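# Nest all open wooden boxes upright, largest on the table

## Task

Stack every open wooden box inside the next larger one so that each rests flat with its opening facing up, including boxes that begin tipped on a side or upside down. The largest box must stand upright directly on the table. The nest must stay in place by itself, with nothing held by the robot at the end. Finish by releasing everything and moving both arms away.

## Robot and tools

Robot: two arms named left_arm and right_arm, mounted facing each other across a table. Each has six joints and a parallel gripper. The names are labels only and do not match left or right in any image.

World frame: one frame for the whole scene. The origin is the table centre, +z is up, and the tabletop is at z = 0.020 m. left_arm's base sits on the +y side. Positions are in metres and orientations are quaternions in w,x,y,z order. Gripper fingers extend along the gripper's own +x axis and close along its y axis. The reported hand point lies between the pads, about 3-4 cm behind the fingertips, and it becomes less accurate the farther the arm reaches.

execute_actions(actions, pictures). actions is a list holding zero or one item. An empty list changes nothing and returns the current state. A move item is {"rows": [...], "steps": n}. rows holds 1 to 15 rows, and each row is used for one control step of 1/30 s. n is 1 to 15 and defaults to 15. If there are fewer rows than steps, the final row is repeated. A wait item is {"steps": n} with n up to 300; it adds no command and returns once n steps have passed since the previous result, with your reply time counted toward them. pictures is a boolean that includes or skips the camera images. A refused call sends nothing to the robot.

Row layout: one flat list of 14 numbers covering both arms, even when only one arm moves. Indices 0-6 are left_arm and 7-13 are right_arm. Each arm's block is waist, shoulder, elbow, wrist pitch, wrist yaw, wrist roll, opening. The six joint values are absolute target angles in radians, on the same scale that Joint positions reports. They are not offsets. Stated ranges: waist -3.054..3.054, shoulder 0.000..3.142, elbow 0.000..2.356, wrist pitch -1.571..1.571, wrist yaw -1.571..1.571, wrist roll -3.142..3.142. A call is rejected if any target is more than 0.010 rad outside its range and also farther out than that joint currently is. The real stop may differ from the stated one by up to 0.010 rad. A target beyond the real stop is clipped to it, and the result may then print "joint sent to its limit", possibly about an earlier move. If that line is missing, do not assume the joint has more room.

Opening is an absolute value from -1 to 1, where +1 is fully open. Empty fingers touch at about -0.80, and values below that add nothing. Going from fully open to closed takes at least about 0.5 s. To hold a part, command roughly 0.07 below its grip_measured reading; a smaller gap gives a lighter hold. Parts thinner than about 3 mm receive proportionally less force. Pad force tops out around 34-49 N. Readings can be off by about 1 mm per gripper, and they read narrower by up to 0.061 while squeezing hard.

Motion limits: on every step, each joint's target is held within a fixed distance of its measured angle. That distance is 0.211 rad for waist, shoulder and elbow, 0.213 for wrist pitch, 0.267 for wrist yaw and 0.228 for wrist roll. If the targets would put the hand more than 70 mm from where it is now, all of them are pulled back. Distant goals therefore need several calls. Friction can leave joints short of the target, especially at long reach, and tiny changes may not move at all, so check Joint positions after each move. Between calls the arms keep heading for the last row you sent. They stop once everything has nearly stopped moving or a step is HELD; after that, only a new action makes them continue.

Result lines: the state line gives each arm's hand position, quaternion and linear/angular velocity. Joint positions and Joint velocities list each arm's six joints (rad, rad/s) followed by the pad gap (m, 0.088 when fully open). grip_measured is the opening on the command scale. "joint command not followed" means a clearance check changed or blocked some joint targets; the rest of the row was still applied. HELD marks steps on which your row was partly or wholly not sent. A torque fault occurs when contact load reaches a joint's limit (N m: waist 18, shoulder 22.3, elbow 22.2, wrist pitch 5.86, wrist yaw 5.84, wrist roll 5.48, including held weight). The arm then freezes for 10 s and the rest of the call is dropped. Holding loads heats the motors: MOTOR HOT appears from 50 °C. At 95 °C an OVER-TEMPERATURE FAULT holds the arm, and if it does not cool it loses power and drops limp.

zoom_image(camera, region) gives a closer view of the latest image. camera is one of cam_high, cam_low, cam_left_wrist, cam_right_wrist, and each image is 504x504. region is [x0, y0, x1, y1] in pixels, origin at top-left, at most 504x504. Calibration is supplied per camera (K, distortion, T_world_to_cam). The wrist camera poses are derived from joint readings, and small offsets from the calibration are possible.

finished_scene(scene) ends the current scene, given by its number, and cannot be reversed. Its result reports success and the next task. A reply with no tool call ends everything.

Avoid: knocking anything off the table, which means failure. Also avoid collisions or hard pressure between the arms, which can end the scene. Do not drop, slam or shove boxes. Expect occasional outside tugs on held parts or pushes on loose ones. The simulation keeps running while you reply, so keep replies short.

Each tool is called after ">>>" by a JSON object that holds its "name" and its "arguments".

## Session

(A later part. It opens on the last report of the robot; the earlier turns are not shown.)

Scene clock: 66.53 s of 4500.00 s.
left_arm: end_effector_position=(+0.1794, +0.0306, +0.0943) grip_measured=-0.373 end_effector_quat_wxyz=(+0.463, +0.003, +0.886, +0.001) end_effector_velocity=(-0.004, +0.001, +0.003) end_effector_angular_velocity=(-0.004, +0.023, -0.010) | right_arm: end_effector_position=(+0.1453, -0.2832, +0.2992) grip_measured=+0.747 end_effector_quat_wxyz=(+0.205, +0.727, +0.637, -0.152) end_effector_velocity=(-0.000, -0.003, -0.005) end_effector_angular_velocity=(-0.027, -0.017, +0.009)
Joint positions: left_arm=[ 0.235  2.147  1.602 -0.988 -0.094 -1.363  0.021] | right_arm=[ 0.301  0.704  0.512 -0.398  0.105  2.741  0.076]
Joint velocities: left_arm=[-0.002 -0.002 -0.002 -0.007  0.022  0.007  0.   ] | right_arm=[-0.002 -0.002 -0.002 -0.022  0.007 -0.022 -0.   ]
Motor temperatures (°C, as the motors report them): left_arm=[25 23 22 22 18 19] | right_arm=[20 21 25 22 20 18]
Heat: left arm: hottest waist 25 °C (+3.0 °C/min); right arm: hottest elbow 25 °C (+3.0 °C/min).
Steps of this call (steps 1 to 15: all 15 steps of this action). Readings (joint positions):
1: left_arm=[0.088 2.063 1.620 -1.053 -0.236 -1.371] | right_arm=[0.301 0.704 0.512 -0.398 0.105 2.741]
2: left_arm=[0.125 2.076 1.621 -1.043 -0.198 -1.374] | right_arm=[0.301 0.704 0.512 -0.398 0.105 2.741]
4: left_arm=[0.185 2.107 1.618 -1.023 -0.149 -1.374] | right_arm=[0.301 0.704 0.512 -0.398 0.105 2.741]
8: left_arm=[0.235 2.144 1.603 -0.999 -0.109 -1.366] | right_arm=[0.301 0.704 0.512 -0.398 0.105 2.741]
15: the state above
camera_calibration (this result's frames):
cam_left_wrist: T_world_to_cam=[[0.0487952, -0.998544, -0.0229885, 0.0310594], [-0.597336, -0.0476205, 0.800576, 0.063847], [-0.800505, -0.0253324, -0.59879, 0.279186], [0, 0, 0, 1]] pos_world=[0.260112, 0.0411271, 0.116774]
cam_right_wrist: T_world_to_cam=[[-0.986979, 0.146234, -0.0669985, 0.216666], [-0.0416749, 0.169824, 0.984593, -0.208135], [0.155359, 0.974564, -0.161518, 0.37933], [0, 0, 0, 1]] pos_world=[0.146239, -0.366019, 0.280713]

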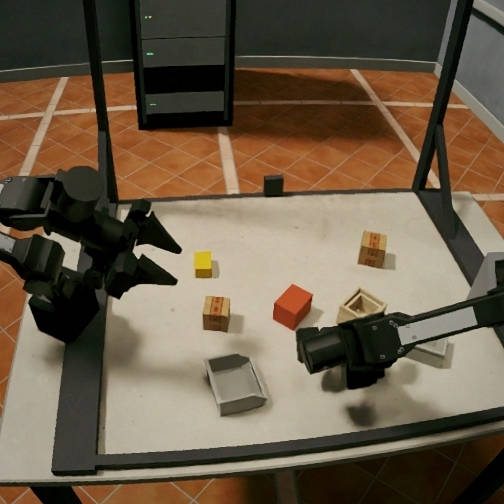

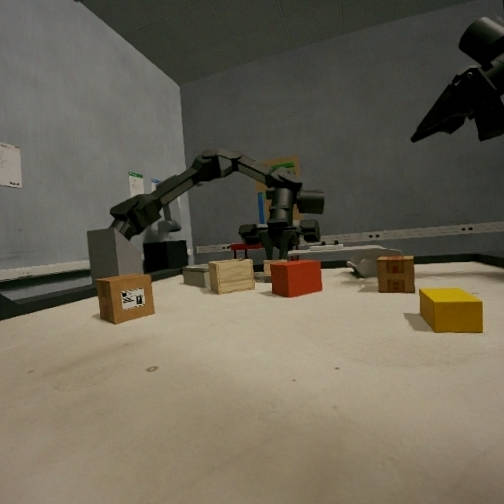

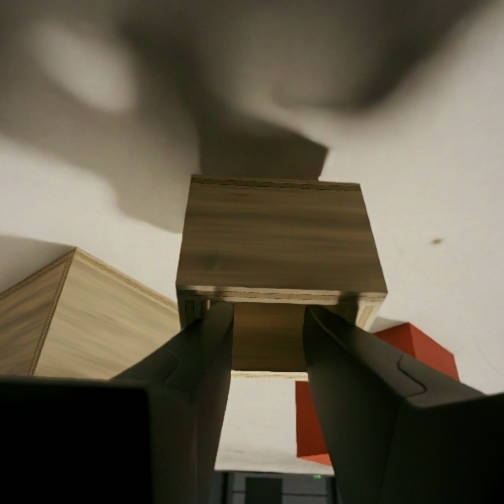

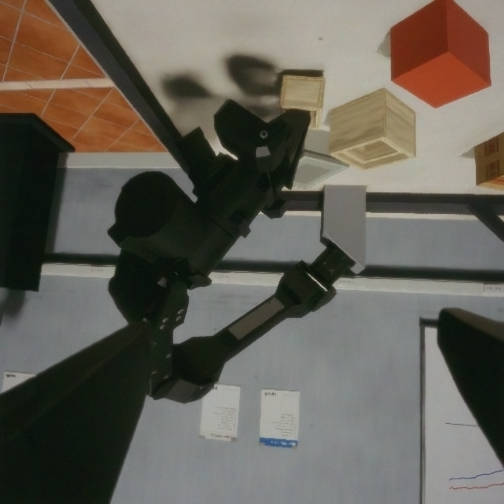

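>>> {"name": "execute_actions", "arguments": {"actions": [{"rows":[[0.24,2.156,1.595,-0.975,-0.088,-1.353,-0.3,0.3,0.7,0.5,-0.4,0.11,2.74,0.75],[0.246,2.161,1.591,-0.966,-0.088,-1.347,-0.3,0.3,0.7,0.5,-0.4,0.11,2.74,0.75],[0.252,2.166,1.588,-0.957,-0.088,-1.341,-0.3,0.3,0.7,0.5,-0.4,0.11,2.74,0.75],[0.257,2.171,1.585,-0.949,-0.088,-1.336,-0.3,0.3,0.7,0.5,-0.4,0.11,2.74,0.75]],"steps":13}]}}

Scene clock: 67.63 s of 4500.00 s.
left_arm: end_effector_position=(+0.1800, +0.0298, +0.0815) grip_measured=-0.373 end_effector_quat_wxyz=(+0.461, +0.000, +0.887, -0.000) end_effector_velocity=(+0.001, +0.002, +0.002) end_effector_angular_velocity=(+0.006, +0.008, +0.007) | right_arm: end_effector_position=(+0.1453, -0.2832, +0.2992) grip_measured=+0.747 end_effector_quat_wxyz=(+0.205, +0.727, +0.637, -0.152) end_effector_velocity=(-0.001, +0.001, +0.001) end_effector_angular_velocity=(+0.009, -0.005, +0.010)
Joint positions: left_arm=[ 0.257  2.164  1.591 -0.953 -0.089 -1.339  0.021] | right_arm=[ 0.301  0.704  0.512 -0.398  0.105  2.741  0.076]
Joint velocities: left_arm=[ 0.002 -0.007 -0.002 -0.007  0.007 -0.007 -0.   ] | right_arm=[ 0.002 -0.002 -0.002  0.007 -0.007 -0.007 -0.   ]
Motor temperatures (°C, as the motors report them): left_arm=[26 24 22 22 18 19] | right_arm=[20 21 25 22 20 18]
Heat: left arm: hottest waist 26 °C (+4.0 °C/min); right arm: hottest elbow 25 °C (+2.0 °C/min).
Steps of this call (steps 1 to 15: the robot went on to your last target; steps 16 to 20: nothing new was sent; steps 21 to 33: all 13 steps of this action). Readings (joint positions):
21: left_arm=[0.235 2.147 1.602 -0.987 -0.093 -1.361] | right_arm=[0.301 0.704 0.512 -0.398 0.105 2.741]
22: left_arm=[0.236 2.148 1.601 -0.982 -0.092 -1.358] | right_arm=[0.301 0.704 0.512 -0.398 0.105 2.741]
24: left_arm=[0.241 2.152 1.599 -0.969 -0.092 -1.350] | right_arm=[0.301 0.704 0.512 -0.398 0.105 2.741]
28: left_arm=[0.256 2.162 1.593 -0.957 -0.092 -1.342] | right_arm=[0.301 0.704 0.512 -0.398 0.105 2.741]
33: the state above
camera_calibration (this result's frames):
cam_left_wrist: T_world_to_cam=[[0.0516385, -0.998515, -0.0173657, 0.0289632], [-0.594704, -0.0447155, 0.8027, 0.0736816], [-0.802285, -0.0311228, -0.59613, 0.272302], [0, 0, 0, 1]] pos_world=[0.260787, 0.0406897, 0.103686]
cam_right_wrist: T_world_to_cam=[[-0.986979, 0.146234, -0.0669985, 0.216666], [-0.0416749, 0.169824, 0.984593, -0.208135], [0.155359, 0.974564, -0.161518, 0.37933], [0, 0, 0, 1]] pos_world=[0.146239, -0.366019, 0.280713]

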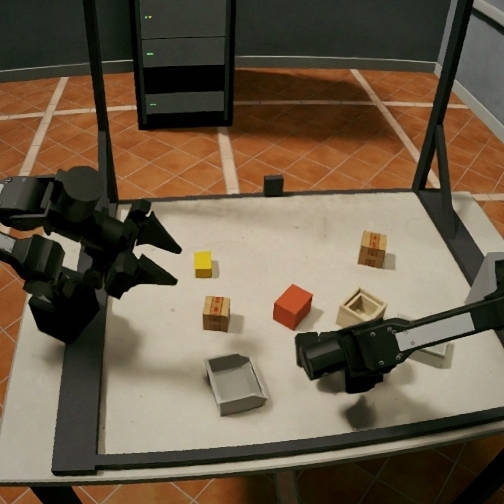

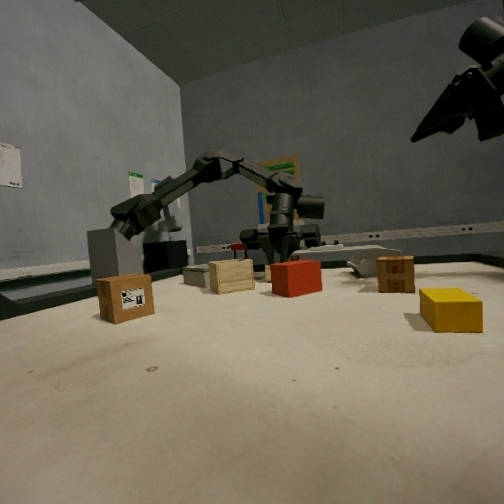

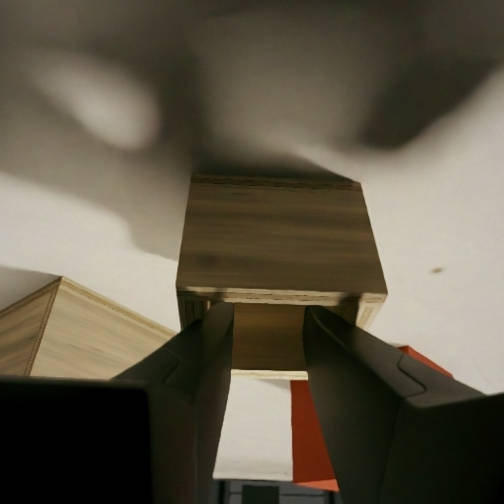

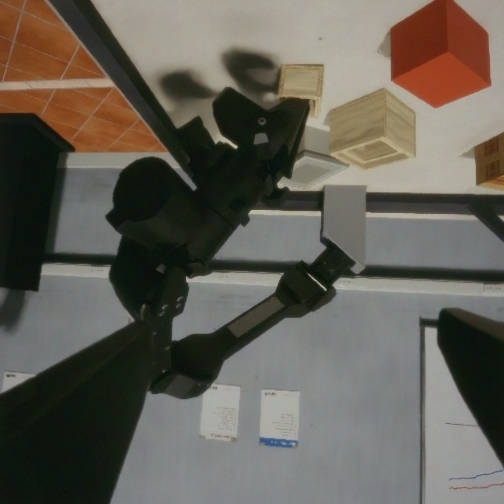

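>>> {"name": "execute_actions", "arguments": {"actions": [{"rows":[[0.257,2.171,1.585,-0.949,-0.088,-1.336,-0.7,0.3,0.7,0.5,-0.4,0.11,2.74,0.75],[0.257,2.171,1.585,-0.949,-0.088,-1.336,-0.7,0.3,0.7,0.5,-0.4,0.11,2.74,0.75],[0.257,2.171,1.585,-0.949,-0.088,-1.336,-0.7,0.3,0.7,0.5,-0.4,0.11,2.74,0.75],[0.257,2.171,1.585,-0.949,-0.088,-1.336,-0.7,0.3,0.7,0.5,-0.4,0.11,2.74,0.75],[0.257,2.171,1.585,-0.949,-0.088,-1.336,-0.7,0.3,0.7,0.5,-0.4,0.11,2.74,0.75],[0.24,2.15,1.608,-0.975,-0.088,-1.35,-0.7,0.3,0.7,0.5,-0.4,0.11,2.74,0.75],[0.225,2.135,1.618,-1.0,-0.088,-1.37,-0.7,0.3,0.7,0.5,-0.4,0.11,2.74,0.75],[0.21,2.12,1.628,-1.025,-0.09,-1.385,-0.7,0.3,0.7,0.5,-0.4,0.11,2.74,0.75],[0.19,2.105,1.64,-1.05,-0.09,-1.4,-0.7,0.3,0.7,0.5,-0.4,0.11,2.74,0.75],[0.175,2.095,1.65,-1.07,-0.09,-1.41,-0.7,0.3,0.7,0.5,-0.4,0.11,2.74,0.75]]}], "pictures": false}}

>>> {"name": "execute_actions", "arguments": {"actions": [{"rows":[[-0.04,2.15,1.56,-0.98,-0.709,-1.642,-0.75,0.3,0.7,0.5,-0.4,0.11,2.74,0.75]]}], "pictures": false}}

>>> {"name": "execute_actions", "arguments": {"actions": [{"rows":[[-0.025,2.184,1.511,-0.926,-0.709,-1.642,-0.75,0.3,0.7,0.5,-0.4,0.11,2.74,0.75]],"steps":12}]}}

Scene clock: 69.43 s of 4500.00 s.
left_arm: end_effector_position=(+0.1775, +0.0259, +0.1291) grip_measured=-0.694 end_effector_quat_wxyz=(+0.460, -0.002, +0.888, -0.010) end_effector_velocity=(+0.032, -0.024, +0.094) end_effector_angular_velocity=(-0.154, -0.044, +0.080) | right_arm: end_effector_position=(+0.1453, -0.2832, +0.2992) grip_measured=+0.747 end_effector_quat_wxyz=(+0.205, +0.727, +0.637, -0.152) end_effector_velocity=(-0.001, -0.001, -0.001) end_effector_angular_velocity=(+0.001, +0.010, +0.001)
Joint positions: left_arm=[ 0.178  2.106  1.641 -1.056 -0.088 -1.402  0.005] | right_arm=[ 0.301  0.704  0.512 -0.398  0.105  2.741  0.076]
Joint velocities: left_arm=[-0.105 -0.164  0.115 -0.11  -0.022 -0.066 -0.001] | right_arm=[-0.002 -0.007 -0.002 -0.007 -0.007  0.007  0.   ]
Motor temperatures (°C, as the motors report them): left_arm=[26 24 22 22 18 19] | right_arm=[20 21 25 22 20 18]
Heat: left arm: hottest waist 26 °C (+4.0 °C/min); right arm: hottest elbow 25 °C (+2.0 °C/min).
Steps of this call (steps 1 to 15: the robot went on to your last target; steps 16 to 39: nothing new was sent; steps 40 to 54: all 15 steps of this action). Readings (joint positions):
40: left_arm=[0.257 2.164 1.591 -0.952 -0.088 -1.338] | right_arm=[0.301 0.704 0.512 -0.398 0.105 2.741]
41: left_arm=[0.257 2.164 1.591 -0.952 -0.088 -1.338] | right_arm=[0.301 0.704 0.512 -0.398 0.105 2.741]
43: left_arm=[0.257 2.164 1.591 -0.951 -0.088 -1.338] | right_arm=[0.301 0.704 0.512 -0.398 0.105 2.741]
47: left_arm=[0.251 2.161 1.598 -0.977 -0.088 -1.353] | right_arm=[0.301 0.704 0.512 -0.398 0.105 2.741]
54: the state above

Scene clock: 69.93 s of 4500.00 s.
left_arm: end_effector_position=(+0.1729, +0.0237, +0.1299) grip_measured=-0.746 end_effector_quat_wxyz=(+0.701, -0.009, +0.713, -0.006) end_effector_velocity=(+0.011, +0.005, -0.001) end_effector_angular_velocity=(+0.006, -0.081, -0.004) | right_arm: end_effector_position=(+0.1453, -0.2832, +0.2992) grip_measured=+0.747 end_effector_quat_wxyz=(+0.205, +0.727, +0.637, -0.152) end_effector_velocity=(+0.000, -0.002, -0.001) end_effector_angular_velocity=(-0.003, -0.002, +0.003)
Joint positions: left_arm=[-0.036  2.152  1.563 -0.983 -0.694 -1.638  0.002] | right_arm=[ 0.301  0.704  0.512 -0.398  0.105  2.741  0.076]
Joint velocities: left_arm=[-0.002 -0.007 -0.017 -0.007 -0.081 -0.007 -0.   ] | right_arm=[-0.007 -0.007 -0.002 -0.007 -0.007 -0.007 -0.   ]
Motor temperatures (°C, as the motors report them): left_arm=[26 24 22 22 18 19] | right_arm=[20 21 25 22 20 18]
Heat: left arm: hottest waist 26 °C (+4.0 °C/min); right arm: hottest elbow 25 °C (+2.0 °C/min).
Steps of this call (steps 1 to 15: all 15 steps of this action). Readings (joint positions):
1: left_arm=[0.164 2.105 1.635 -1.045 -0.141 -1.445] | right_arm=[0.301 0.704 0.512 -0.398 0.105 2.741]
2: left_arm=[0.132 2.105 1.622 -1.025 -0.223 -1.502] | right_arm=[0.301 0.704 0.512 -0.398 0.105 2.741]
4: left_arm=[0.046 2.119 1.599 -1.004 -0.354 -1.569] | right_arm=[0.301 0.704 0.512 -0.398 0.105 2.741]
8: left_arm=[-0.047 2.151 1.566 -0.991 -0.589 -1.621] | right_arm=[0.301 0.704 0.512 -0.398 0.105 2.741]
15: the state above

Scene clock: 70.33 s of 4500.00 s.
left_arm: end_effector_position=(+0.1638, +0.0299, +0.1102) grip_measured=-0.747 end_effector_quat_wxyz=(+0.706, +0.001, +0.708, +0.000) end_effector_velocity=(+0.004, -0.004, -0.000) end_effector_angular_velocity=(-0.017, -0.021, +0.023) | right_arm: end_effector_position=(+0.1453, -0.2832, +0.2992) grip_measured=+0.747 end_effector_quat_wxyz=(+0.205, +0.727, +0.637, -0.152) end_effector_velocity=(-0.001, -0.001, +0.000) end_effector_angular_velocity=(+0.001, +0.010, +0.001)
Joint positions: left_arm=[-0.025  2.181  1.516 -0.929 -0.705 -1.64   0.002] | right_arm=[ 0.301  0.704  0.512 -0.398  0.105  2.741  0.076]
Joint velocities: left_arm=[ 0.002 -0.002 -0.002  0.022 -0.022 -0.007 -0.   ] | right_arm=[-0.002 -0.002  0.002 -0.007 -0.007  0.007 -0.   ]
Motor temperatures (°C, as the motors report them): left_arm=[26 24 22 22 18 19] | right_arm=[20 21 25 22 20 18]
Heat: left arm: hottest waist 26 °C (+4.0 °C/min); right arm: hottest elbow 25 °C (+2.0 °C/min).
Steps of this call (steps 1 to 12: all 12 steps of this action). Readings (joint positions):
1: left_arm=[-0.035 2.154 1.557 -0.973 -0.698 -1.638] | right_arm=[0.301 0.704 0.512 -0.398 0.105 2.741]
2: left_arm=[-0.034 2.155 1.549 -0.958 -0.701 -1.638] | right_arm=[0.301 0.704 0.512 -0.398 0.105 2.741]
4: left_arm=[-0.030 2.161 1.536 -0.944 -0.703 -1.639] | right_arm=[0.301 0.704 0.512 -0.398 0.105 2.741]
8: left_arm=[-0.025 2.180 1.517 -0.934 -0.703 -1.640] | right_arm=[0.301 0.704 0.512 -0.398 0.105 2.741]
12: the state above
camera_calibration (this result's frames):
cam_left_wrist: T_world_to_cam=[[0.0522249, -0.998548, 0.0132147, 0.0269767], [-0.946874, -0.0453087, 0.318398, 0.152112], [-0.317337, -0.029141, -0.947865, 0.235609], [0, 0, 0, 1]] pos_world=[0.217389, 0.0406954, 0.174537]
cam_right_wrist: T_world_to_cam=[[-0.986979, 0.146234, -0.0669985, 0.216666], [-0.0416749, 0.169824, 0.984593, -0.208135], [0.155359, 0.974564, -0.161518, 0.37933], [0, 0, 0, 1]] pos_world=[0.146239, -0.366019, 0.280713]

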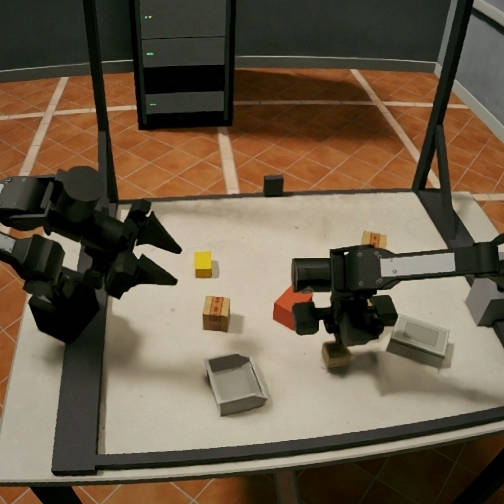

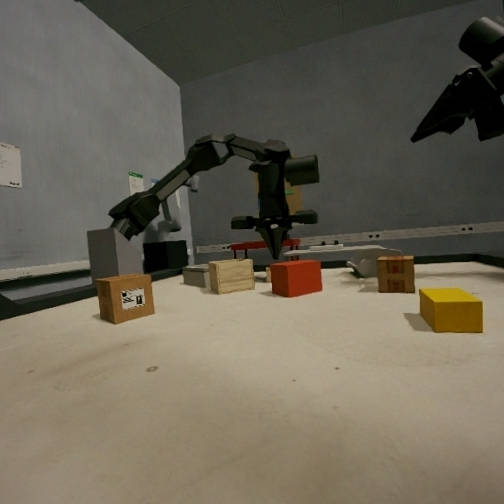

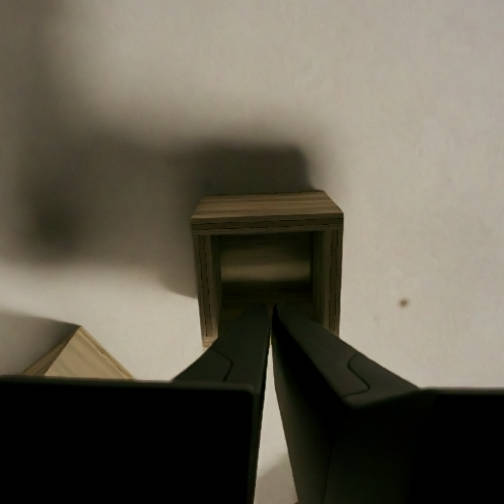

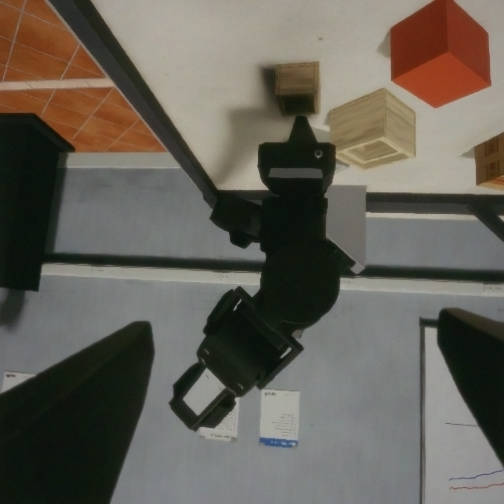

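>>> {"name": "execute_actions", "arguments": {"actions": [{"rows":[[-0.015,2.18,1.535,-0.936,-0.709,-1.715,-0.75,0.3,0.7,0.5,-0.4,0.11,2.74,0.75],[-0.015,2.18,1.535,-0.936,-0.709,-1.715,-0.75,0.3,0.7,0.5,-0.4,0.11,2.74,0.75],[-0.015,2.18,1.535,-0.936,-0.709,-1.715,-0.75,0.3,0.7,0.5,-0.4,0.11,2.74,0.75],[-0.015,2.18,1.535,-0.936,-0.709,-1.715,-0.75,0.3,0.7,0.5,-0.4,0.11,2.74,0.75],[-0.008,2.188,1.516,-0.92,-0.709,-1.7,-0.75,0.3,0.7,0.5,-0.4,0.11,2.74,0.75],[-0.001,2.193,1.509,-0.902,-0.709,-1.69,-0.75,0.3,0.7,0.5,-0.4,0.11,2.74,0.75],[0.006,2.197,1.501,-0.884,-0.709,-1.681,-0.75,0.3,0.7,0.5,-0.4,0.11,2.74,0.75],[0.013,2.202,1.494,-0.865,-0.709,-1.672,-0.75,0.3,0.7,0.5,-0.4,0.11,2.74,0.75],[0.02,2.206,1.487,-0.846,-0.709,-1.662,-0.75,0.3,0.7,0.5,-0.4,0.11,2.74,0.75],[0.027,2.211,1.48,-0.827,-0.709,-1.653,-0.75,0.3,0.7,0.5,-0.4,0.11,2.74,0.75],[0.034,2.216,1.473,-0.807,-0.709,-1.643,-0.75,0.3,0.7,0.5,-0.4,0.11,2.74,0.75],[0.041,2.22,1.466,-0.787,-0.709,-1.634,-0.75,0.3,0.7,0.5,-0.4,0.11,2.74,0.75]]}], "pictures": false}}

>>> {"name": "execute_actions", "arguments": {"actions": [{"rows":[[0.041,2.22,1.466,-0.787,-0.709,-1.634,-0.75,0.3,0.7,0.5,-0.4,0.11,2.74,0.75],[0.041,2.22,1.466,-0.787,-0.709,-1.634,-0.75,0.3,0.7,0.5,-0.4,0.11,2.74,0.75],[0.041,2.22,1.466,-0.787,-0.709,-1.634,-0.75,0.3,0.7,0.5,-0.4,0.11,2.74,0.75],[0.041,2.22,1.466,-0.787,-0.709,-1.634,-0.6,0.3,0.7,0.5,-0.4,0.11,2.74,0.75],[0.041,2.22,1.466,-0.787,-0.709,-1.634,-0.5,0.3,0.7,0.5,-0.4,0.11,2.74,0.75],[0.041,2.22,1.466,-0.787,-0.709,-1.634,-0.38,0.3,0.7,0.5,-0.4,0.11,2.74,0.75]]}]}}

Scene clock: 72.03 s of 4500.00 s.
left_arm: end_effector_position=(+0.1697, +0.0278, +0.0783) grip_measured=-0.747 end_effector_quat_wxyz=(+0.706, -0.029, +0.707, +0.032) end_effector_velocity=(-0.007, +0.030, -0.074) end_effector_angular_velocity=(+0.122, -0.009, -0.032) | right_arm: end_effector_position=(+0.1453, -0.2832, +0.2992) grip_measured=+0.747 end_effector_quat_wxyz=(+0.205, +0.727, +0.637, -0.152) end_effector_velocity=(-0.001, -0.001, +0.000) end_effector_angular_velocity=(-0.001, -0.002, +0.008)
Joint positions: left_arm=[ 0.038  2.211  1.477 -0.809 -0.706 -1.645  0.002] | right_arm=[ 0.301  0.704  0.512 -0.398  0.105  2.741  0.076]
Joint velocities: left_arm=[ 0.105  0.095 -0.115  0.139 -0.007  0.066 -0.   ] | right_arm=[-0.002 -0.002  0.002 -0.007 -0.007 -0.007 -0.   ]
Motor temperatures (°C, as the motors report them): left_arm=[26 24 22 22 18 19] | right_arm=[20 21 25 22 20 18]
Heat: left arm: hottest waist 26 °C (+3.0 °C/min); right arm: hottest elbow 25 °C (+2.0 °C/min).
Steps of this call (steps 1 to 15: the robot went on to your last target; steps 16 to 36: nothing new was sent; steps 37 to 51: all 15 steps of this action). Readings (joint positions):
37: left_arm=[-0.024 2.181 1.516 -0.929 -0.705 -1.653] | right_arm=[0.301 0.704 0.512 -0.398 0.105 2.741]
38: left_arm=[-0.023 2.181 1.517 -0.929 -0.705 -1.671] | right_arm=[0.301 0.704 0.512 -0.398 0.105 2.741]
40: left_arm=[-0.019 2.181 1.520 -0.930 -0.705 -1.691] | right_arm=[0.301 0.704 0.512 -0.398 0.105 2.741]
44: left_arm=[-0.006 2.183 1.516 -0.904 -0.706 -1.690] | right_arm=[0.301 0.704 0.512 -0.398 0.105 2.741]
51: the state above

Scene clock: 72.53 s of 4500.00 s.
left_arm: end_effector_position=(+0.1693, +0.0272, +0.0749) grip_measured=-0.472 end_effector_quat_wxyz=(+0.706, -0.030, +0.707, +0.031) end_effector_velocity=(-0.001, +0.004, -0.001) end_effector_angular_velocity=(+0.012, -0.007, -0.006) | right_arm: end_effector_position=(+0.1453, -0.2832, +0.2992) grip_measured=+0.747 end_effector_quat_wxyz=(+0.205, +0.727, +0.637, -0.152) end_effector_velocity=(-0.001, -0.001, -0.004) end_effector_angular_velocity=(-0.010, +0.013, -0.001)
Joint positions: left_arm=[ 0.043  2.216  1.471 -0.79  -0.706 -1.637  0.016] | right_arm=[ 0.301  0.704  0.512 -0.398  0.105  2.741  0.076]
Joint velocities: left_arm=[-0.002  0.002 -0.007 -0.007 -0.007 -0.007 -0.   ] | right_arm=[-0.007 -0.002 -0.007 -0.007 -0.007  0.007  0.   ]
Motor temperatures (°C, as the motors report them): left_arm=[26 24 22 22 18 19] | right_arm=[20 21 25 22 20 18]
Heat: left arm: hottest waist 26 °C (+3.0 °C/min); right arm: hottest elbow 25 °C (+2.0 °C/min).
Steps of this call (steps 1 to 15: all 15 steps of this action). Readings (joint positions):
1: left_arm=[0.041 2.214 1.474 -0.804 -0.706 -1.643] | right_arm=[0.301 0.704 0.512 -0.398 0.105 2.741]
2: left_arm=[0.042 2.215 1.472 -0.800 -0.706 -1.641] | right_arm=[0.301 0.704 0.512 -0.398 0.105 2.741]
4: left_arm=[0.043 2.216 1.471 -0.795 -0.706 -1.639] | right_arm=[0.301 0.704 0.512 -0.398 0.105 2.741]
8: left_arm=[0.043 2.216 1.471 -0.791 -0.706 -1.637] | right_arm=[0.301 0.704 0.512 -0.398 0.105 2.741]
15: the state above
camera_calibration (this result's frames):
cam_left_wrist: T_world_to_cam=[[0.138958, -0.990186, 0.0148809, 0.0093959], [-0.939627, -0.127088, 0.317727, 0.16944], [-0.312718, -0.0581332, -0.948065, 0.203857], [0, 0, 0, 1]] pos_world=[0.221654, 0.0426882, 0.139294]
cam_right_wrist: T_world_to_cam=[[-0.986979, 0.146234, -0.0669985, 0.216666], [-0.0416749, 0.169824, 0.984593, -0.208135], [0.155359, 0.974564, -0.161518, 0.37933], [0, 0, 0, 1]] pos_world=[0.146239, -0.366019, 0.280713]

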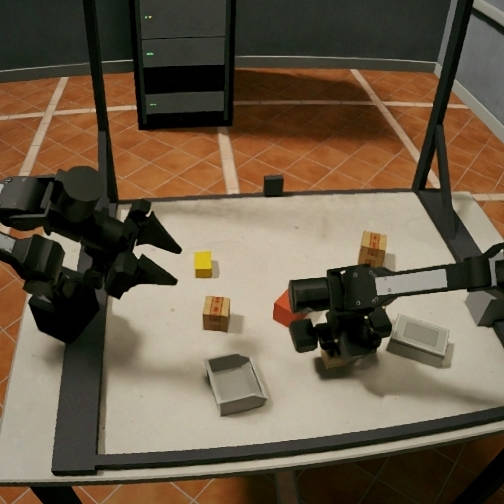

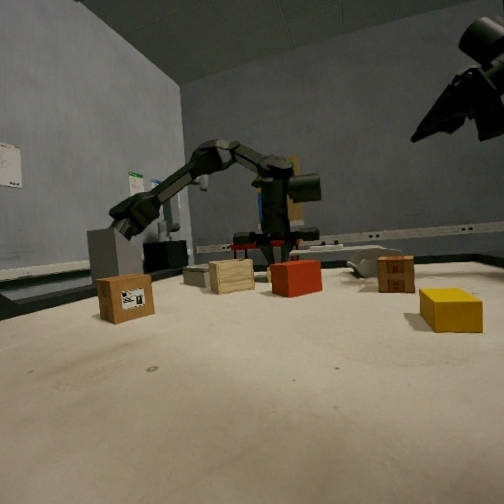

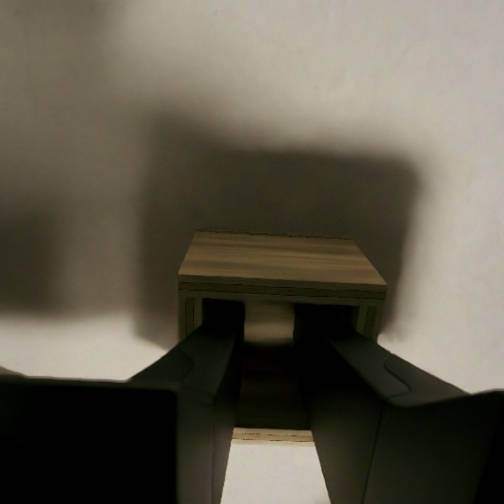

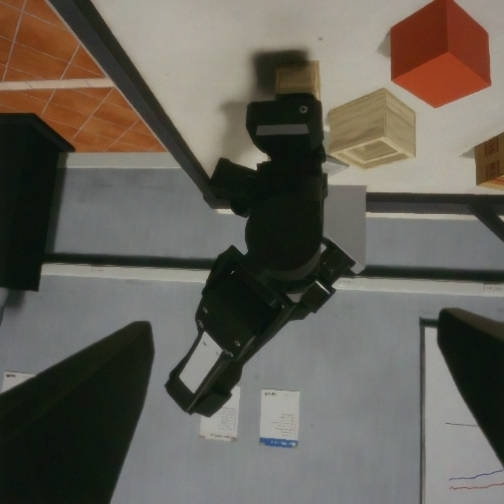

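>>> {"name": "execute_actions", "arguments": {"actions": [{"rows":[[0.025,2.204,1.49,-0.82,-0.706,-1.65,-0.39,0.3,0.7,0.5,-0.4,0.11,2.74,0.75],[0.01,2.195,1.505,-0.855,-0.706,-1.65,-0.39,0.3,0.7,0.5,-0.4,0.11,2.74,0.75],[-0.005,2.185,1.52,-0.89,-0.706,-1.65,-0.39,0.3,0.7,0.5,-0.4,0.11,2.74,0.75],[-0.02,2.172,1.535,-0.93,-0.706,-1.63,-0.39,0.3,0.7,0.5,-0.4,0.11,2.74,0.75],[-0.035,2.155,1.545,-0.97,-0.706,-1.6,-0.39,0.3,0.7,0.5,-0.4,0.11,2.74,0.75],[-0.05,2.135,1.55,-1.01,-0.706,-1.55,-0.39,0.3,0.7,0.5,-0.4,0.11,2.74,0.75],[-0.065,2.115,1.555,-1.05,-0.706,-1.5,-0.39,0.3,0.7,0.5,-0.4,0.11,2.74,0.75],[-0.08,2.095,1.555,-1.08,-0.706,-1.45,-0.39,0.3,0.7,0.5,-0.4,0.11,2.74,0.75],[-0.09,2.075,1.555,-1.11,-0.706,-1.4,-0.39,0.3,0.7,0.5,-0.4,0.11,2.74,0.75],[-0.1,2.06,1.555,-1.13,-0.704,-1.35,-0.39,0.3,0.7,0.5,-0.4,0.11,2.74,0.75],[-0.12,2.06,1.54,-1.13,-0.7,-1.3,-0.39,0.3,0.7,0.5,-0.4,0.11,2.74,0.75],[-0.15,2.06,1.51,-1.12,-0.696,-1.25,-0.39,0.3,0.7,0.5,-0.4,0.11,2.74,0.75],[-0.18,2.06,1.47,-1.1,-0.692,-1.2,-0.39,0.3,0.7,0.5,-0.4,0.11,2.74,0.75],[-0.205,2.06,1.44,-1.09,-0.688,-1.17,-0.39,0.3,0.7,0.5,-0.4,0.11,2.74,0.75],[-0.23,2.06,1.41,-1.08,-0.684,-1.15,-0.39,0.3,0.7,0.5,-0.4,0.11,2.74,0.75]]}], "pictures": false}}

>>> {"name": "execute_actions", "arguments": {"actions": [{"rows":[[-0.255,2.065,1.38,-1.06,-0.68,-1.14,-0.39,0.3,0.7,0.5,-0.4,0.11,2.74,0.75],[-0.28,2.07,1.35,-1.045,-0.675,-1.14,-0.39,0.3,0.7,0.5,-0.4,0.11,2.74,0.75],[-0.3,2.08,1.32,-1.03,-0.67,-1.14,-0.39,0.3,0.7,0.5,-0.4,0.11,2.74,0.75],[-0.315,2.09,1.295,-1.015,-0.665,-1.14,-0.39,0.3,0.7,0.5,-0.4,0.11,2.74,0.75],[-0.315,2.095,1.27,-1.0,-0.663,-1.135,-0.39,0.3,0.7,0.5,-0.4,0.11,2.74,0.75]],"steps":11}], "pictures": false}}

>>> {"name": "execute_actions", "arguments": {"actions": [{"rows":[[-0.3,2.1,1.255,-0.975,-0.669,-1.12,-0.39,0.3,0.7,0.5,-0.4,0.11,2.74,0.75],[-0.29,2.105,1.24,-0.95,-0.672,-1.11,-0.39,0.3,0.7,0.5,-0.4,0.11,2.74,0.75],[-0.283,2.109,1.227,-0.927,-0.675,-1.097,-0.39,0.3,0.7,0.5,-0.4,0.11,2.74,0.75]],"steps":13}]}}

>>> {"name": "zoom_image", "arguments": {"camera": "cam_left_wrist", "region": [130,160,430,300]}}

Scene clock: 74.70 s of 4500.00 s.
left_arm: end_effector_position=(+0.1566, +0.0502, +0.1723) grip_measured=-0.472 end_effector_quat_wxyz=(+0.685, +0.167, +0.682, -0.194) end_effector_velocity=(-0.271, +0.160, +0.077) end_effector_angular_velocity=(-0.020, -0.017, -1.963) | right_arm: end_effector_position=(+0.1453, -0.2832, +0.2992) grip_measured=+0.747 end_effector_quat_wxyz=(+0.205, +0.727, +0.637, -0.152) end_effector_velocity=(-0.001, -0.001, -0.002) end_effector_angular_velocity=(-0.006, -0.002, +0.010)
Joint positions: left_arm=[-0.15   2.057  1.497 -1.088 -0.703 -1.254  0.016] | right_arm=[ 0.301  0.704  0.512 -0.398  0.105  2.741  0.076]
Joint velocities: left_arm=[-0.725 -0.125 -0.686 -0.022  0.11   1.033 -0.   ] | right_arm=[-0.002 -0.002 -0.002 -0.007 -0.007 -0.007 -0.   ]
Motor temperatures (°C, as the motors report them): left_arm=[27 24 22 22 18 19] | right_arm=[20 20 25 22 20 18]
Heat: left arm: hottest waist 27 °C (+5.0 °C/min); right arm: hottest elbow 25 °C (+2.0 °C/min).
Steps of this call (steps 1 to 15: the robot went on to your last target; steps 16 to 50: nothing new was sent; steps 51 to 65: all 15 steps of this action). Readings (joint positions):
51: left_arm=[0.043 2.216 1.471 -0.791 -0.706 -1.637] | right_arm=[0.301 0.704 0.512 -0.398 0.105 2.741]
52: left_arm=[0.041 2.216 1.475 -0.804 -0.706 -1.639] | right_arm=[0.301 0.704 0.512 -0.398 0.105 2.741]
54: left_arm=[0.028 2.213 1.490 -0.852 -0.706 -1.642] | right_arm=[0.301 0.704 0.512 -0.398 0.105 2.741]
58: left_arm=[-0.029 2.167 1.524 -0.982 -0.706 -1.553] | right_arm=[0.301 0.704 0.512 -0.398 0.105 2.741]
65: the state above

Scene clock: 75.07 s of 4500.00 s.
left_arm: end_effector_position=(+0.0808, +0.1017, +0.1581) grip_measured=-0.472 end_effector_quat_wxyz=(+0.641, +0.295, +0.643, -0.297) end_effector_velocity=(-0.005, +0.004, -0.005) end_effector_angular_velocity=(-0.004, +0.009, -0.034) | right_arm: end_effector_position=(+0.1453, -0.2832, +0.2992) grip_measured=+0.747 end_effector_quat_wxyz=(+0.205, +0.727, +0.637, -0.152) end_effector_velocity=(-0.001, -0.001, -0.002) end_effector_angular_velocity=(-0.006, -0.002, +0.010)
Joint positions: left_arm=[-0.311  2.096  1.28  -1.009 -0.666 -1.141  0.016] | right_arm=[ 0.301  0.704  0.512 -0.398  0.105  2.741  0.076]
Joint velocities: left_arm=[-0.002 -0.002 -0.032  0.037  0.007  0.037 -0.   ] | right_arm=[-0.002 -0.002 -0.002 -0.007 -0.007 -0.007 -0.   ]
Motor temperatures (°C, as the motors report them): left_arm=[27 24 22 22 18 19] | right_arm=[20 20 25 22 20 18]
Heat: left arm: hottest waist 27 °C (+5.1 °C/min); right arm: hottest elbow 25 °C (+2.0 °C/min).
Steps of this call (steps 1 to 11: all 11 steps of this action). Readings (joint positions):
1: left_arm=[-0.175 2.056 1.472 -1.085 -0.698 -1.223] | right_arm=[0.301 0.704 0.512 -0.398 0.105 2.741]
2: left_arm=[-0.201 2.056 1.443 -1.074 -0.693 -1.200] | right_arm=[0.301 0.704 0.512 -0.398 0.105 2.741]
4: left_arm=[-0.253 2.067 1.381 -1.053 -0.680 -1.172] | right_arm=[0.301 0.704 0.512 -0.398 0.105 2.741]
8: left_arm=[-0.309 2.092 1.295 -1.019 -0.666 -1.146] | right_arm=[0.301 0.704 0.512 -0.398 0.105 2.741]
11: the state above

Scene clock: 75.50 s of 4500.00 s.
left_arm: end_effector_position=(+0.0802, +0.1032, +0.1413) grip_measured=-0.472 end_effector_quat_wxyz=(+0.640, +0.297, +0.643, -0.299) end_effector_velocity=(+0.001, -0.000, +0.002) end_effector_angular_velocity=(-0.003, -0.007, +0.004) | right_arm: end_effector_position=(+0.1453, -0.2832, +0.2992) grip_measured=+0.747 end_effector_quat_wxyz=(+0.205, +0.727, +0.637, -0.152) end_effector_velocity=(-0.001, -0.000, -0.003) end_effector_angular_velocity=(-0.011, -0.001, +0.011)
Joint positions: left_arm=[-0.282  2.105  1.233 -0.931 -0.671 -1.1    0.016] | right_arm=[ 0.301  0.704  0.512 -0.398  0.105  2.741  0.076]
Joint velocities: left_arm=[-0.002 -0.002  0.002 -0.007 -0.007 -0.007 -0.   ] | right_arm=[-0.002  0.002 -0.002 -0.007 -0.007 -0.007  0.   ]
Motor temperatures (°C, as the motors report them): left_arm=[27 24 22 22 18 19] | right_arm=[20 20 25 22 20 18]
Heat: left arm: hottest waist 27 °C (+5.0 °C/min); right arm: hottest elbow 25 °C (+2.0 °C/min).
Steps of this call (steps 1 to 13: all 13 steps of this action). Readings (joint positions):
1: left_arm=[-0.310 2.096 1.277 -1.002 -0.666 -1.137] | right_arm=[0.301 0.704 0.512 -0.398 0.105 2.741]
2: left_arm=[-0.308 2.096 1.272 -0.989 -0.666 -1.131] | right_arm=[0.301 0.704 0.512 -0.398 0.105 2.741]
4: left_arm=[-0.298 2.097 1.257 -0.960 -0.667 -1.116] | right_arm=[0.301 0.704 0.512 -0.398 0.105 2.741]
8: left_arm=[-0.283 2.104 1.235 -0.939 -0.669 -1.104] | right_arm=[0.301 0.704 0.512 -0.398 0.105 2.741]
13: the state above
camera_calibration (this result's frames):
cam_left_wrist: T_world_to_cam=[[-0.728657, -0.684628, 0.0185485, 0.133537], [-0.644726, 0.694823, 0.318667, -0.034269], [-0.231056, 0.22024, -0.947685, 0.207995], [0, 0, 0, 1]] pos_world=[0.123267, 0.0694254, 0.205557]
cam_right_wrist: T_world_to_cam=[[-0.986979, 0.146234, -0.0669985, 0.216666], [-0.0416749, 0.169824, 0.984593, -0.208135], [0.155359, 0.974564, -0.161518, 0.37933], [0, 0, 0, 1]] pos_world=[0.146239, -0.366019, 0.280713]

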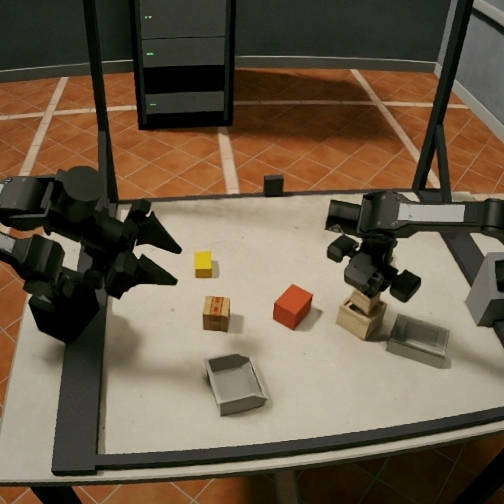

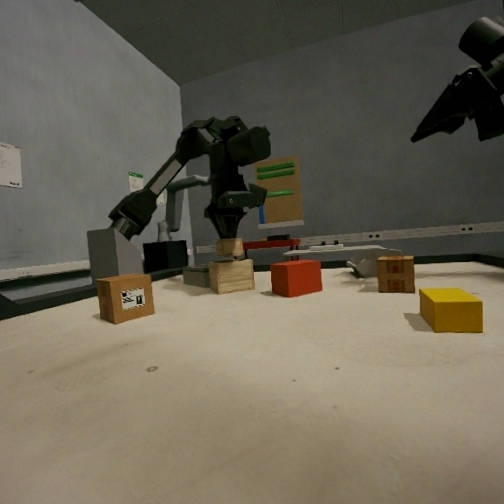

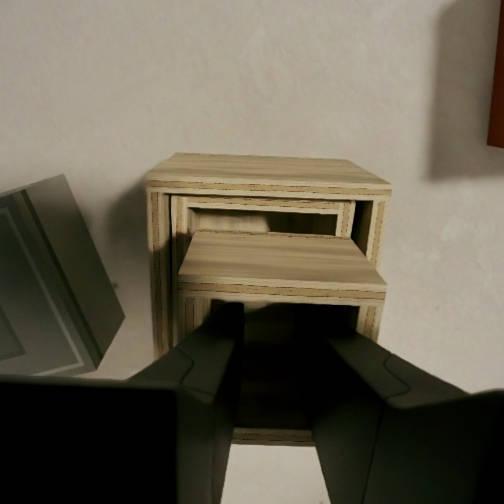

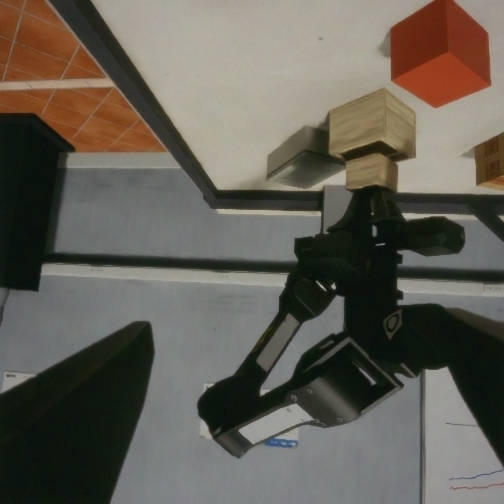

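Region (130, 160, 430, 300) of cam_left_wrist's 504x504 image, scaled by 1.680, with more detail than that image has; it fills the top 235 rows of this view, and the rest is white.

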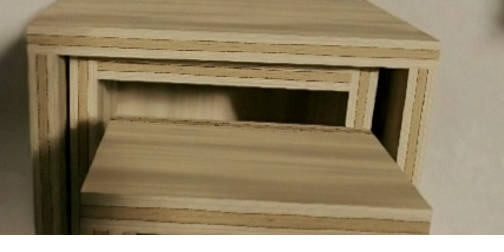

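>>> {"name": "execute_actions", "arguments": {"actions": [{"rows":[[-0.276,2.109,1.217,-0.915,-0.676,-1.092,-0.39,0.3,0.7,0.5,-0.4,0.11,2.74,0.75],[-0.269,2.11,1.207,-0.9,-0.678,-1.088,-0.39,0.3,0.7,0.5,-0.4,0.11,2.74,0.75],[-0.262,2.11,1.197,-0.88,-0.68,-1.083,-0.39,0.3,0.7,0.5,-0.4,0.11,2.74,0.75]],"steps":13}]}}

>>> {"name": "zoom_image", "arguments": {"camera": "cam_left_wrist", "region": [130,160,430,300]}}

Scene clock: 77.17 s of 4500.00 s.
left_arm: end_effector_position=(+0.0818, +0.1042, +0.1314) grip_measured=-0.472 end_effector_quat_wxyz=(+0.642, +0.293, +0.644, -0.295) end_effector_velocity=(+0.002, +0.001, -0.001) end_effector_angular_velocity=(-0.001, -0.024, -0.002) | right_arm: end_effector_position=(+0.1453, -0.2832, +0.2992) grip_measured=+0.747 end_effector_quat_wxyz=(+0.205, +0.727, +0.637, -0.152) end_effector_velocity=(-0.000, -0.001, -0.002) end_effector_angular_velocity=(-0.007, -0.001, +0.005)
Joint positions: left_arm=[-0.262  2.106  1.204 -0.884 -0.676 -1.086  0.016] | right_arm=[ 0.301  0.704  0.512 -0.398  0.105  2.741  0.076]
Joint velocities: left_arm=[-0.002  0.002 -0.002 -0.007 -0.022 -0.007 -0.   ] | right_arm=[-0.007 -0.002 -0.002 -0.007 -0.007 -0.007 -0.   ]
Motor temperatures (°C, as the motors report them): left_arm=[27 24 22 22 18 19] | right_arm=[20 20 25 22 20 18]
Heat: left arm: hottest waist 27 °C (+5.1 °C/min); right arm: hottest elbow 25 °C (+2.0 °C/min).
Steps of this call (steps 1 to 15: the robot went on to your last target; steps 16 to 37: nothing new was sent; steps 38 to 50: all 13 steps of this action). Readings (joint positions):
38: left_arm=[-0.282 2.105 1.232 -0.927 -0.671 -1.098] | right_arm=[0.301 0.704 0.512 -0.398 0.105 2.741]
39: left_arm=[-0.281 2.105 1.228 -0.921 -0.672 -1.096] | right_arm=[0.301 0.704 0.512 -0.398 0.105 2.741]
41: left_arm=[-0.274 2.105 1.218 -0.903 -0.674 -1.091] | right_arm=[0.301 0.704 0.512 -0.398 0.105 2.741]
45: left_arm=[-0.263 2.106 1.205 -0.889 -0.675 -1.087] | right_arm=[0.301 0.704 0.512 -0.398 0.105 2.741]
50: the state above
camera_calibration (this result's frames):
cam_left_wrist: T_world_to_cam=[[-0.72028, -0.693411, 0.0194367, 0.135711], [-0.653098, 0.687316, 0.317899, -0.0291949], [-0.233794, 0.216282, -0.947925, 0.199486], [0, 0, 0, 1]] pos_world=[0.125321, 0.0710241, 0.195741]
cam_right_wrist: T_world_to_cam=[[-0.986979, 0.146234, -0.0669985, 0.216666], [-0.0416749, 0.169824, 0.984593, -0.208135], [0.155359, 0.974564, -0.161518, 0.37933], [0, 0, 0, 1]] pos_world=[0.146239, -0.366019, 0.280713]

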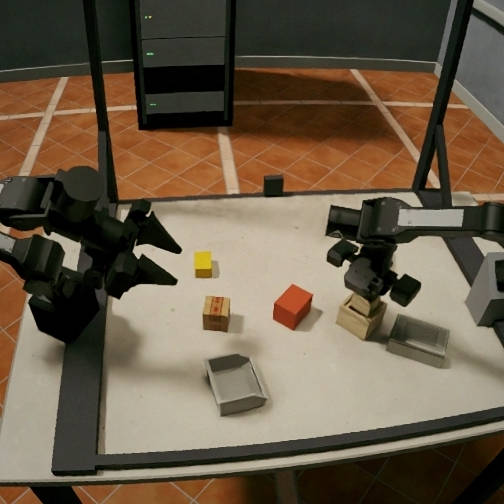

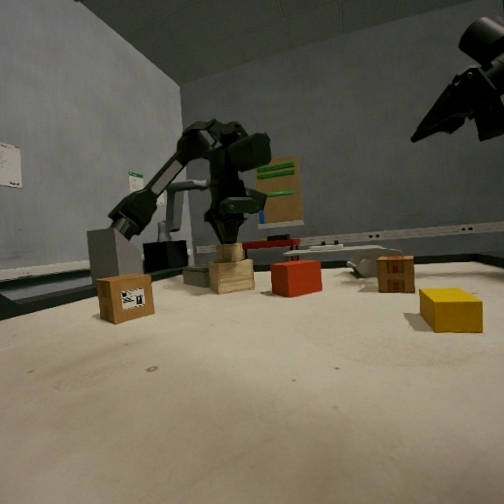

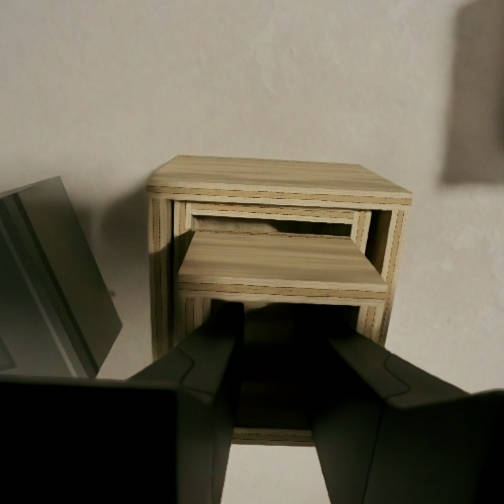

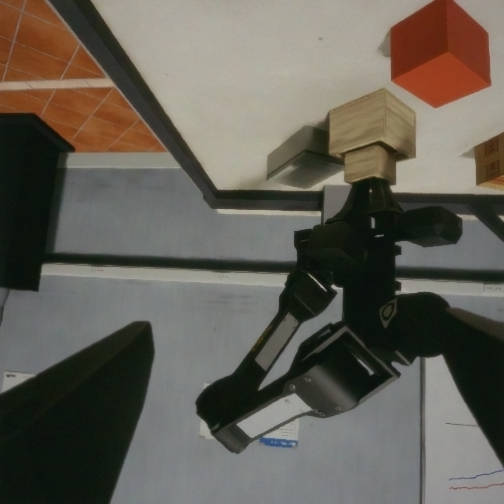

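Region (130, 160, 430, 300) of cam_left_wrist's 504x504 image, scaled by 1.680, with more detail than that image has; it fills the top 235 rows of this view, and the rest is white.

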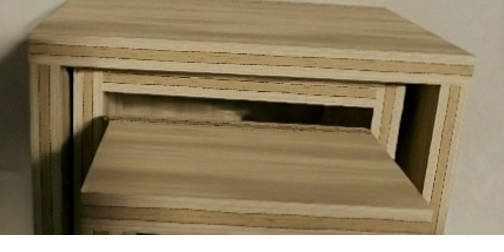

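Good; lower 8 mm slowly.

>>> {"name": "execute_actions", "arguments": {"actions": [{"rows":[[-0.259,2.112,1.194,-0.876,-0.68,-1.081,-0.39,0.3,0.7,0.5,-0.4,0.11,2.74,0.75],[-0.257,2.113,1.191,-0.871,-0.681,-1.078,-0.39,0.3,0.7,0.5,-0.4,0.11,2.74,0.75],[-0.255,2.114,1.188,-0.865,-0.681,-1.075,-0.39,0.3,0.7,0.5,-0.4,0.11,2.74,0.75],[-0.252,2.115,1.185,-0.859,-0.682,-1.072,-0.39,0.3,0.7,0.5,-0.4,0.11,2.74,0.75],[-0.25,2.117,1.182,-0.853,-0.682,-1.069,-0.39,0.3,0.7,0.5,-0.4,0.11,2.74,0.75],[-0.248,2.118,1.18,-0.848,-0.683,-1.067,-0.39,0.3,0.7,0.5,-0.4,0.11,2.74,0.75],[-0.248,2.118,1.18,-0.844,-0.683,-1.065,-0.39,0.3,0.7,0.5,-0.4,0.11,2.74,0.75]]}]}}

>>> {"name": "zoom_image", "arguments": {"camera": "cam_left_wrist", "region": [130,160,430,300]}}

Scene clock: 80.20 s of 4500.00 s.
left_arm: end_effector_position=(+0.0817, +0.1045, +0.1237) grip_measured=-0.472 end_effector_quat_wxyz=(+0.642, +0.293, +0.644, -0.295) end_effector_velocity=(-0.001, -0.000, -0.000) end_effector_angular_velocity=(-0.001, +0.009, -0.001) | right_arm: end_effector_position=(+0.1453, -0.2832, +0.2992) grip_measured=+0.747 end_effector_quat_wxyz=(+0.205, +0.727, +0.637, -0.152) end_effector_velocity=(-0.001, -0.000, -0.003) end_effector_angular_velocity=(-0.011, -0.001, +0.011)
Joint positions: left_arm=[-0.248  2.113  1.186 -0.848 -0.679 -1.068  0.016] | right_arm=[ 0.301  0.704  0.512 -0.398  0.105  2.741  0.076]
Joint velocities: left_arm=[ 0.002 -0.002 -0.002  0.007  0.007  0.007 -0.   ] | right_arm=[-0.002  0.002 -0.002 -0.007 -0.007 -0.007 -0.   ]
Motor temperatures (°C, as the motors report them): left_arm=[27 24 22 22 18 19] | right_arm=[20 20 25 23 20 18]
Heat: left arm: hottest waist 27 °C (+5.1 °C/min); right arm: hottest elbow 25 °C (+1.0 °C/min).
Steps of this call (steps 1 to 15: the robot went on to your last target; steps 16 to 76: nothing new was sent; steps 77 to 91: all 15 steps of this action). Readings (joint positions):
77: left_arm=[-0.262 2.106 1.203 -0.882 -0.676 -1.085] | right_arm=[0.301 0.704 0.512 -0.398 0.105 2.741]
78: left_arm=[-0.261 2.106 1.202 -0.880 -0.676 -1.084] | right_arm=[0.301 0.704 0.512 -0.398 0.105 2.741]
80: left_arm=[-0.259 2.106 1.198 -0.873 -0.677 -1.080] | right_arm=[0.301 0.704 0.512 -0.398 0.105 2.741]
84: left_arm=[-0.251 2.111 1.189 -0.856 -0.679 -1.072] | right_arm=[0.301 0.704 0.512 -0.398 0.105 2.741]
91: the state above
camera_calibration (this result's frames):
cam_left_wrist: T_world_to_cam=[[-0.720653, -0.693025, 0.0193679, 0.136038], [-0.652888, 0.687784, 0.317319, -0.027016], [-0.233231, 0.216032, -0.948121, 0.192077], [0, 0, 0, 1]] pos_world=[0.125196, 0.0713643, 0.18805]
cam_right_wrist: T_world_to_cam=[[-0.986979, 0.146234, -0.0669985, 0.216666], [-0.0416749, 0.169824, 0.984593, -0.208135], [0.155359, 0.974564, -0.161518, 0.37933], [0, 0, 0, 1]] pos_world=[0.146239, -0.366019, 0.280713]

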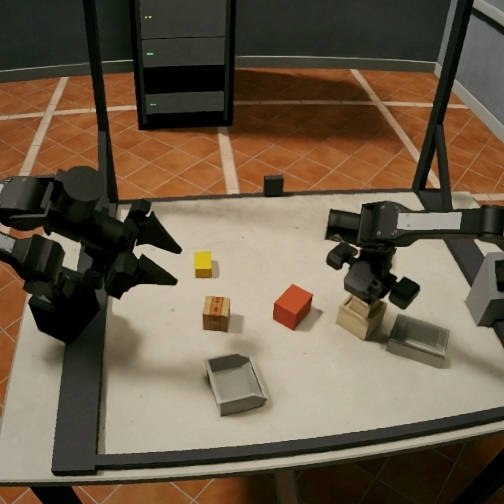

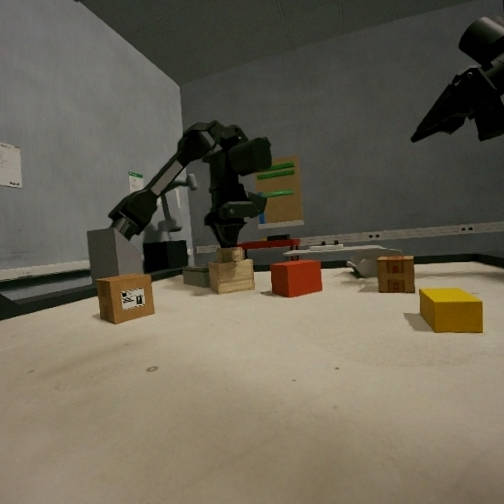

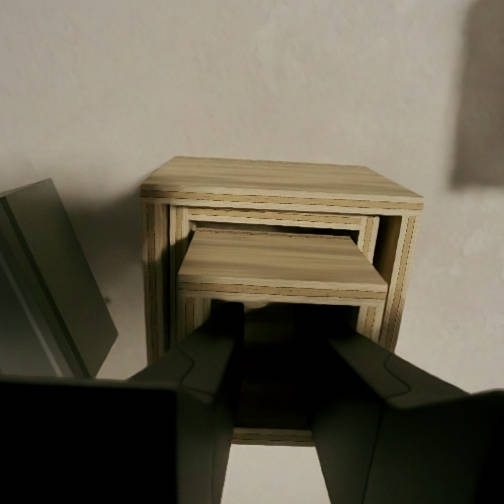

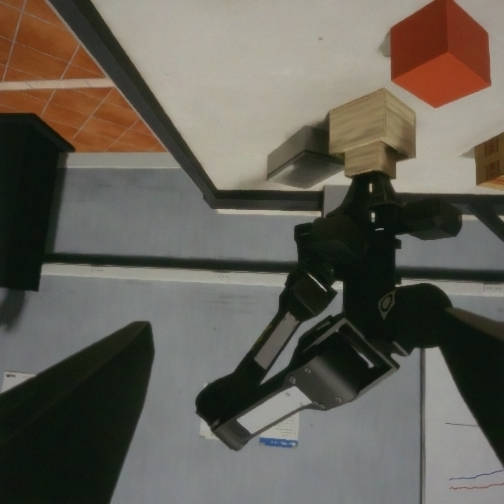

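Region (130, 160, 430, 300) of cam_left_wrist's 504x504 image, scaled by 1.680, with more detail than that image has; it fills the top 235 rows of this view, and the rest is white.

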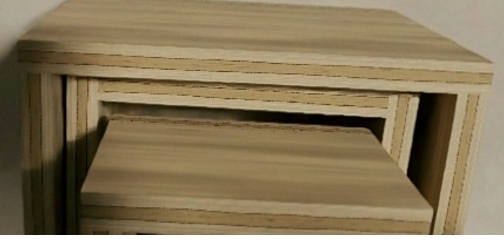

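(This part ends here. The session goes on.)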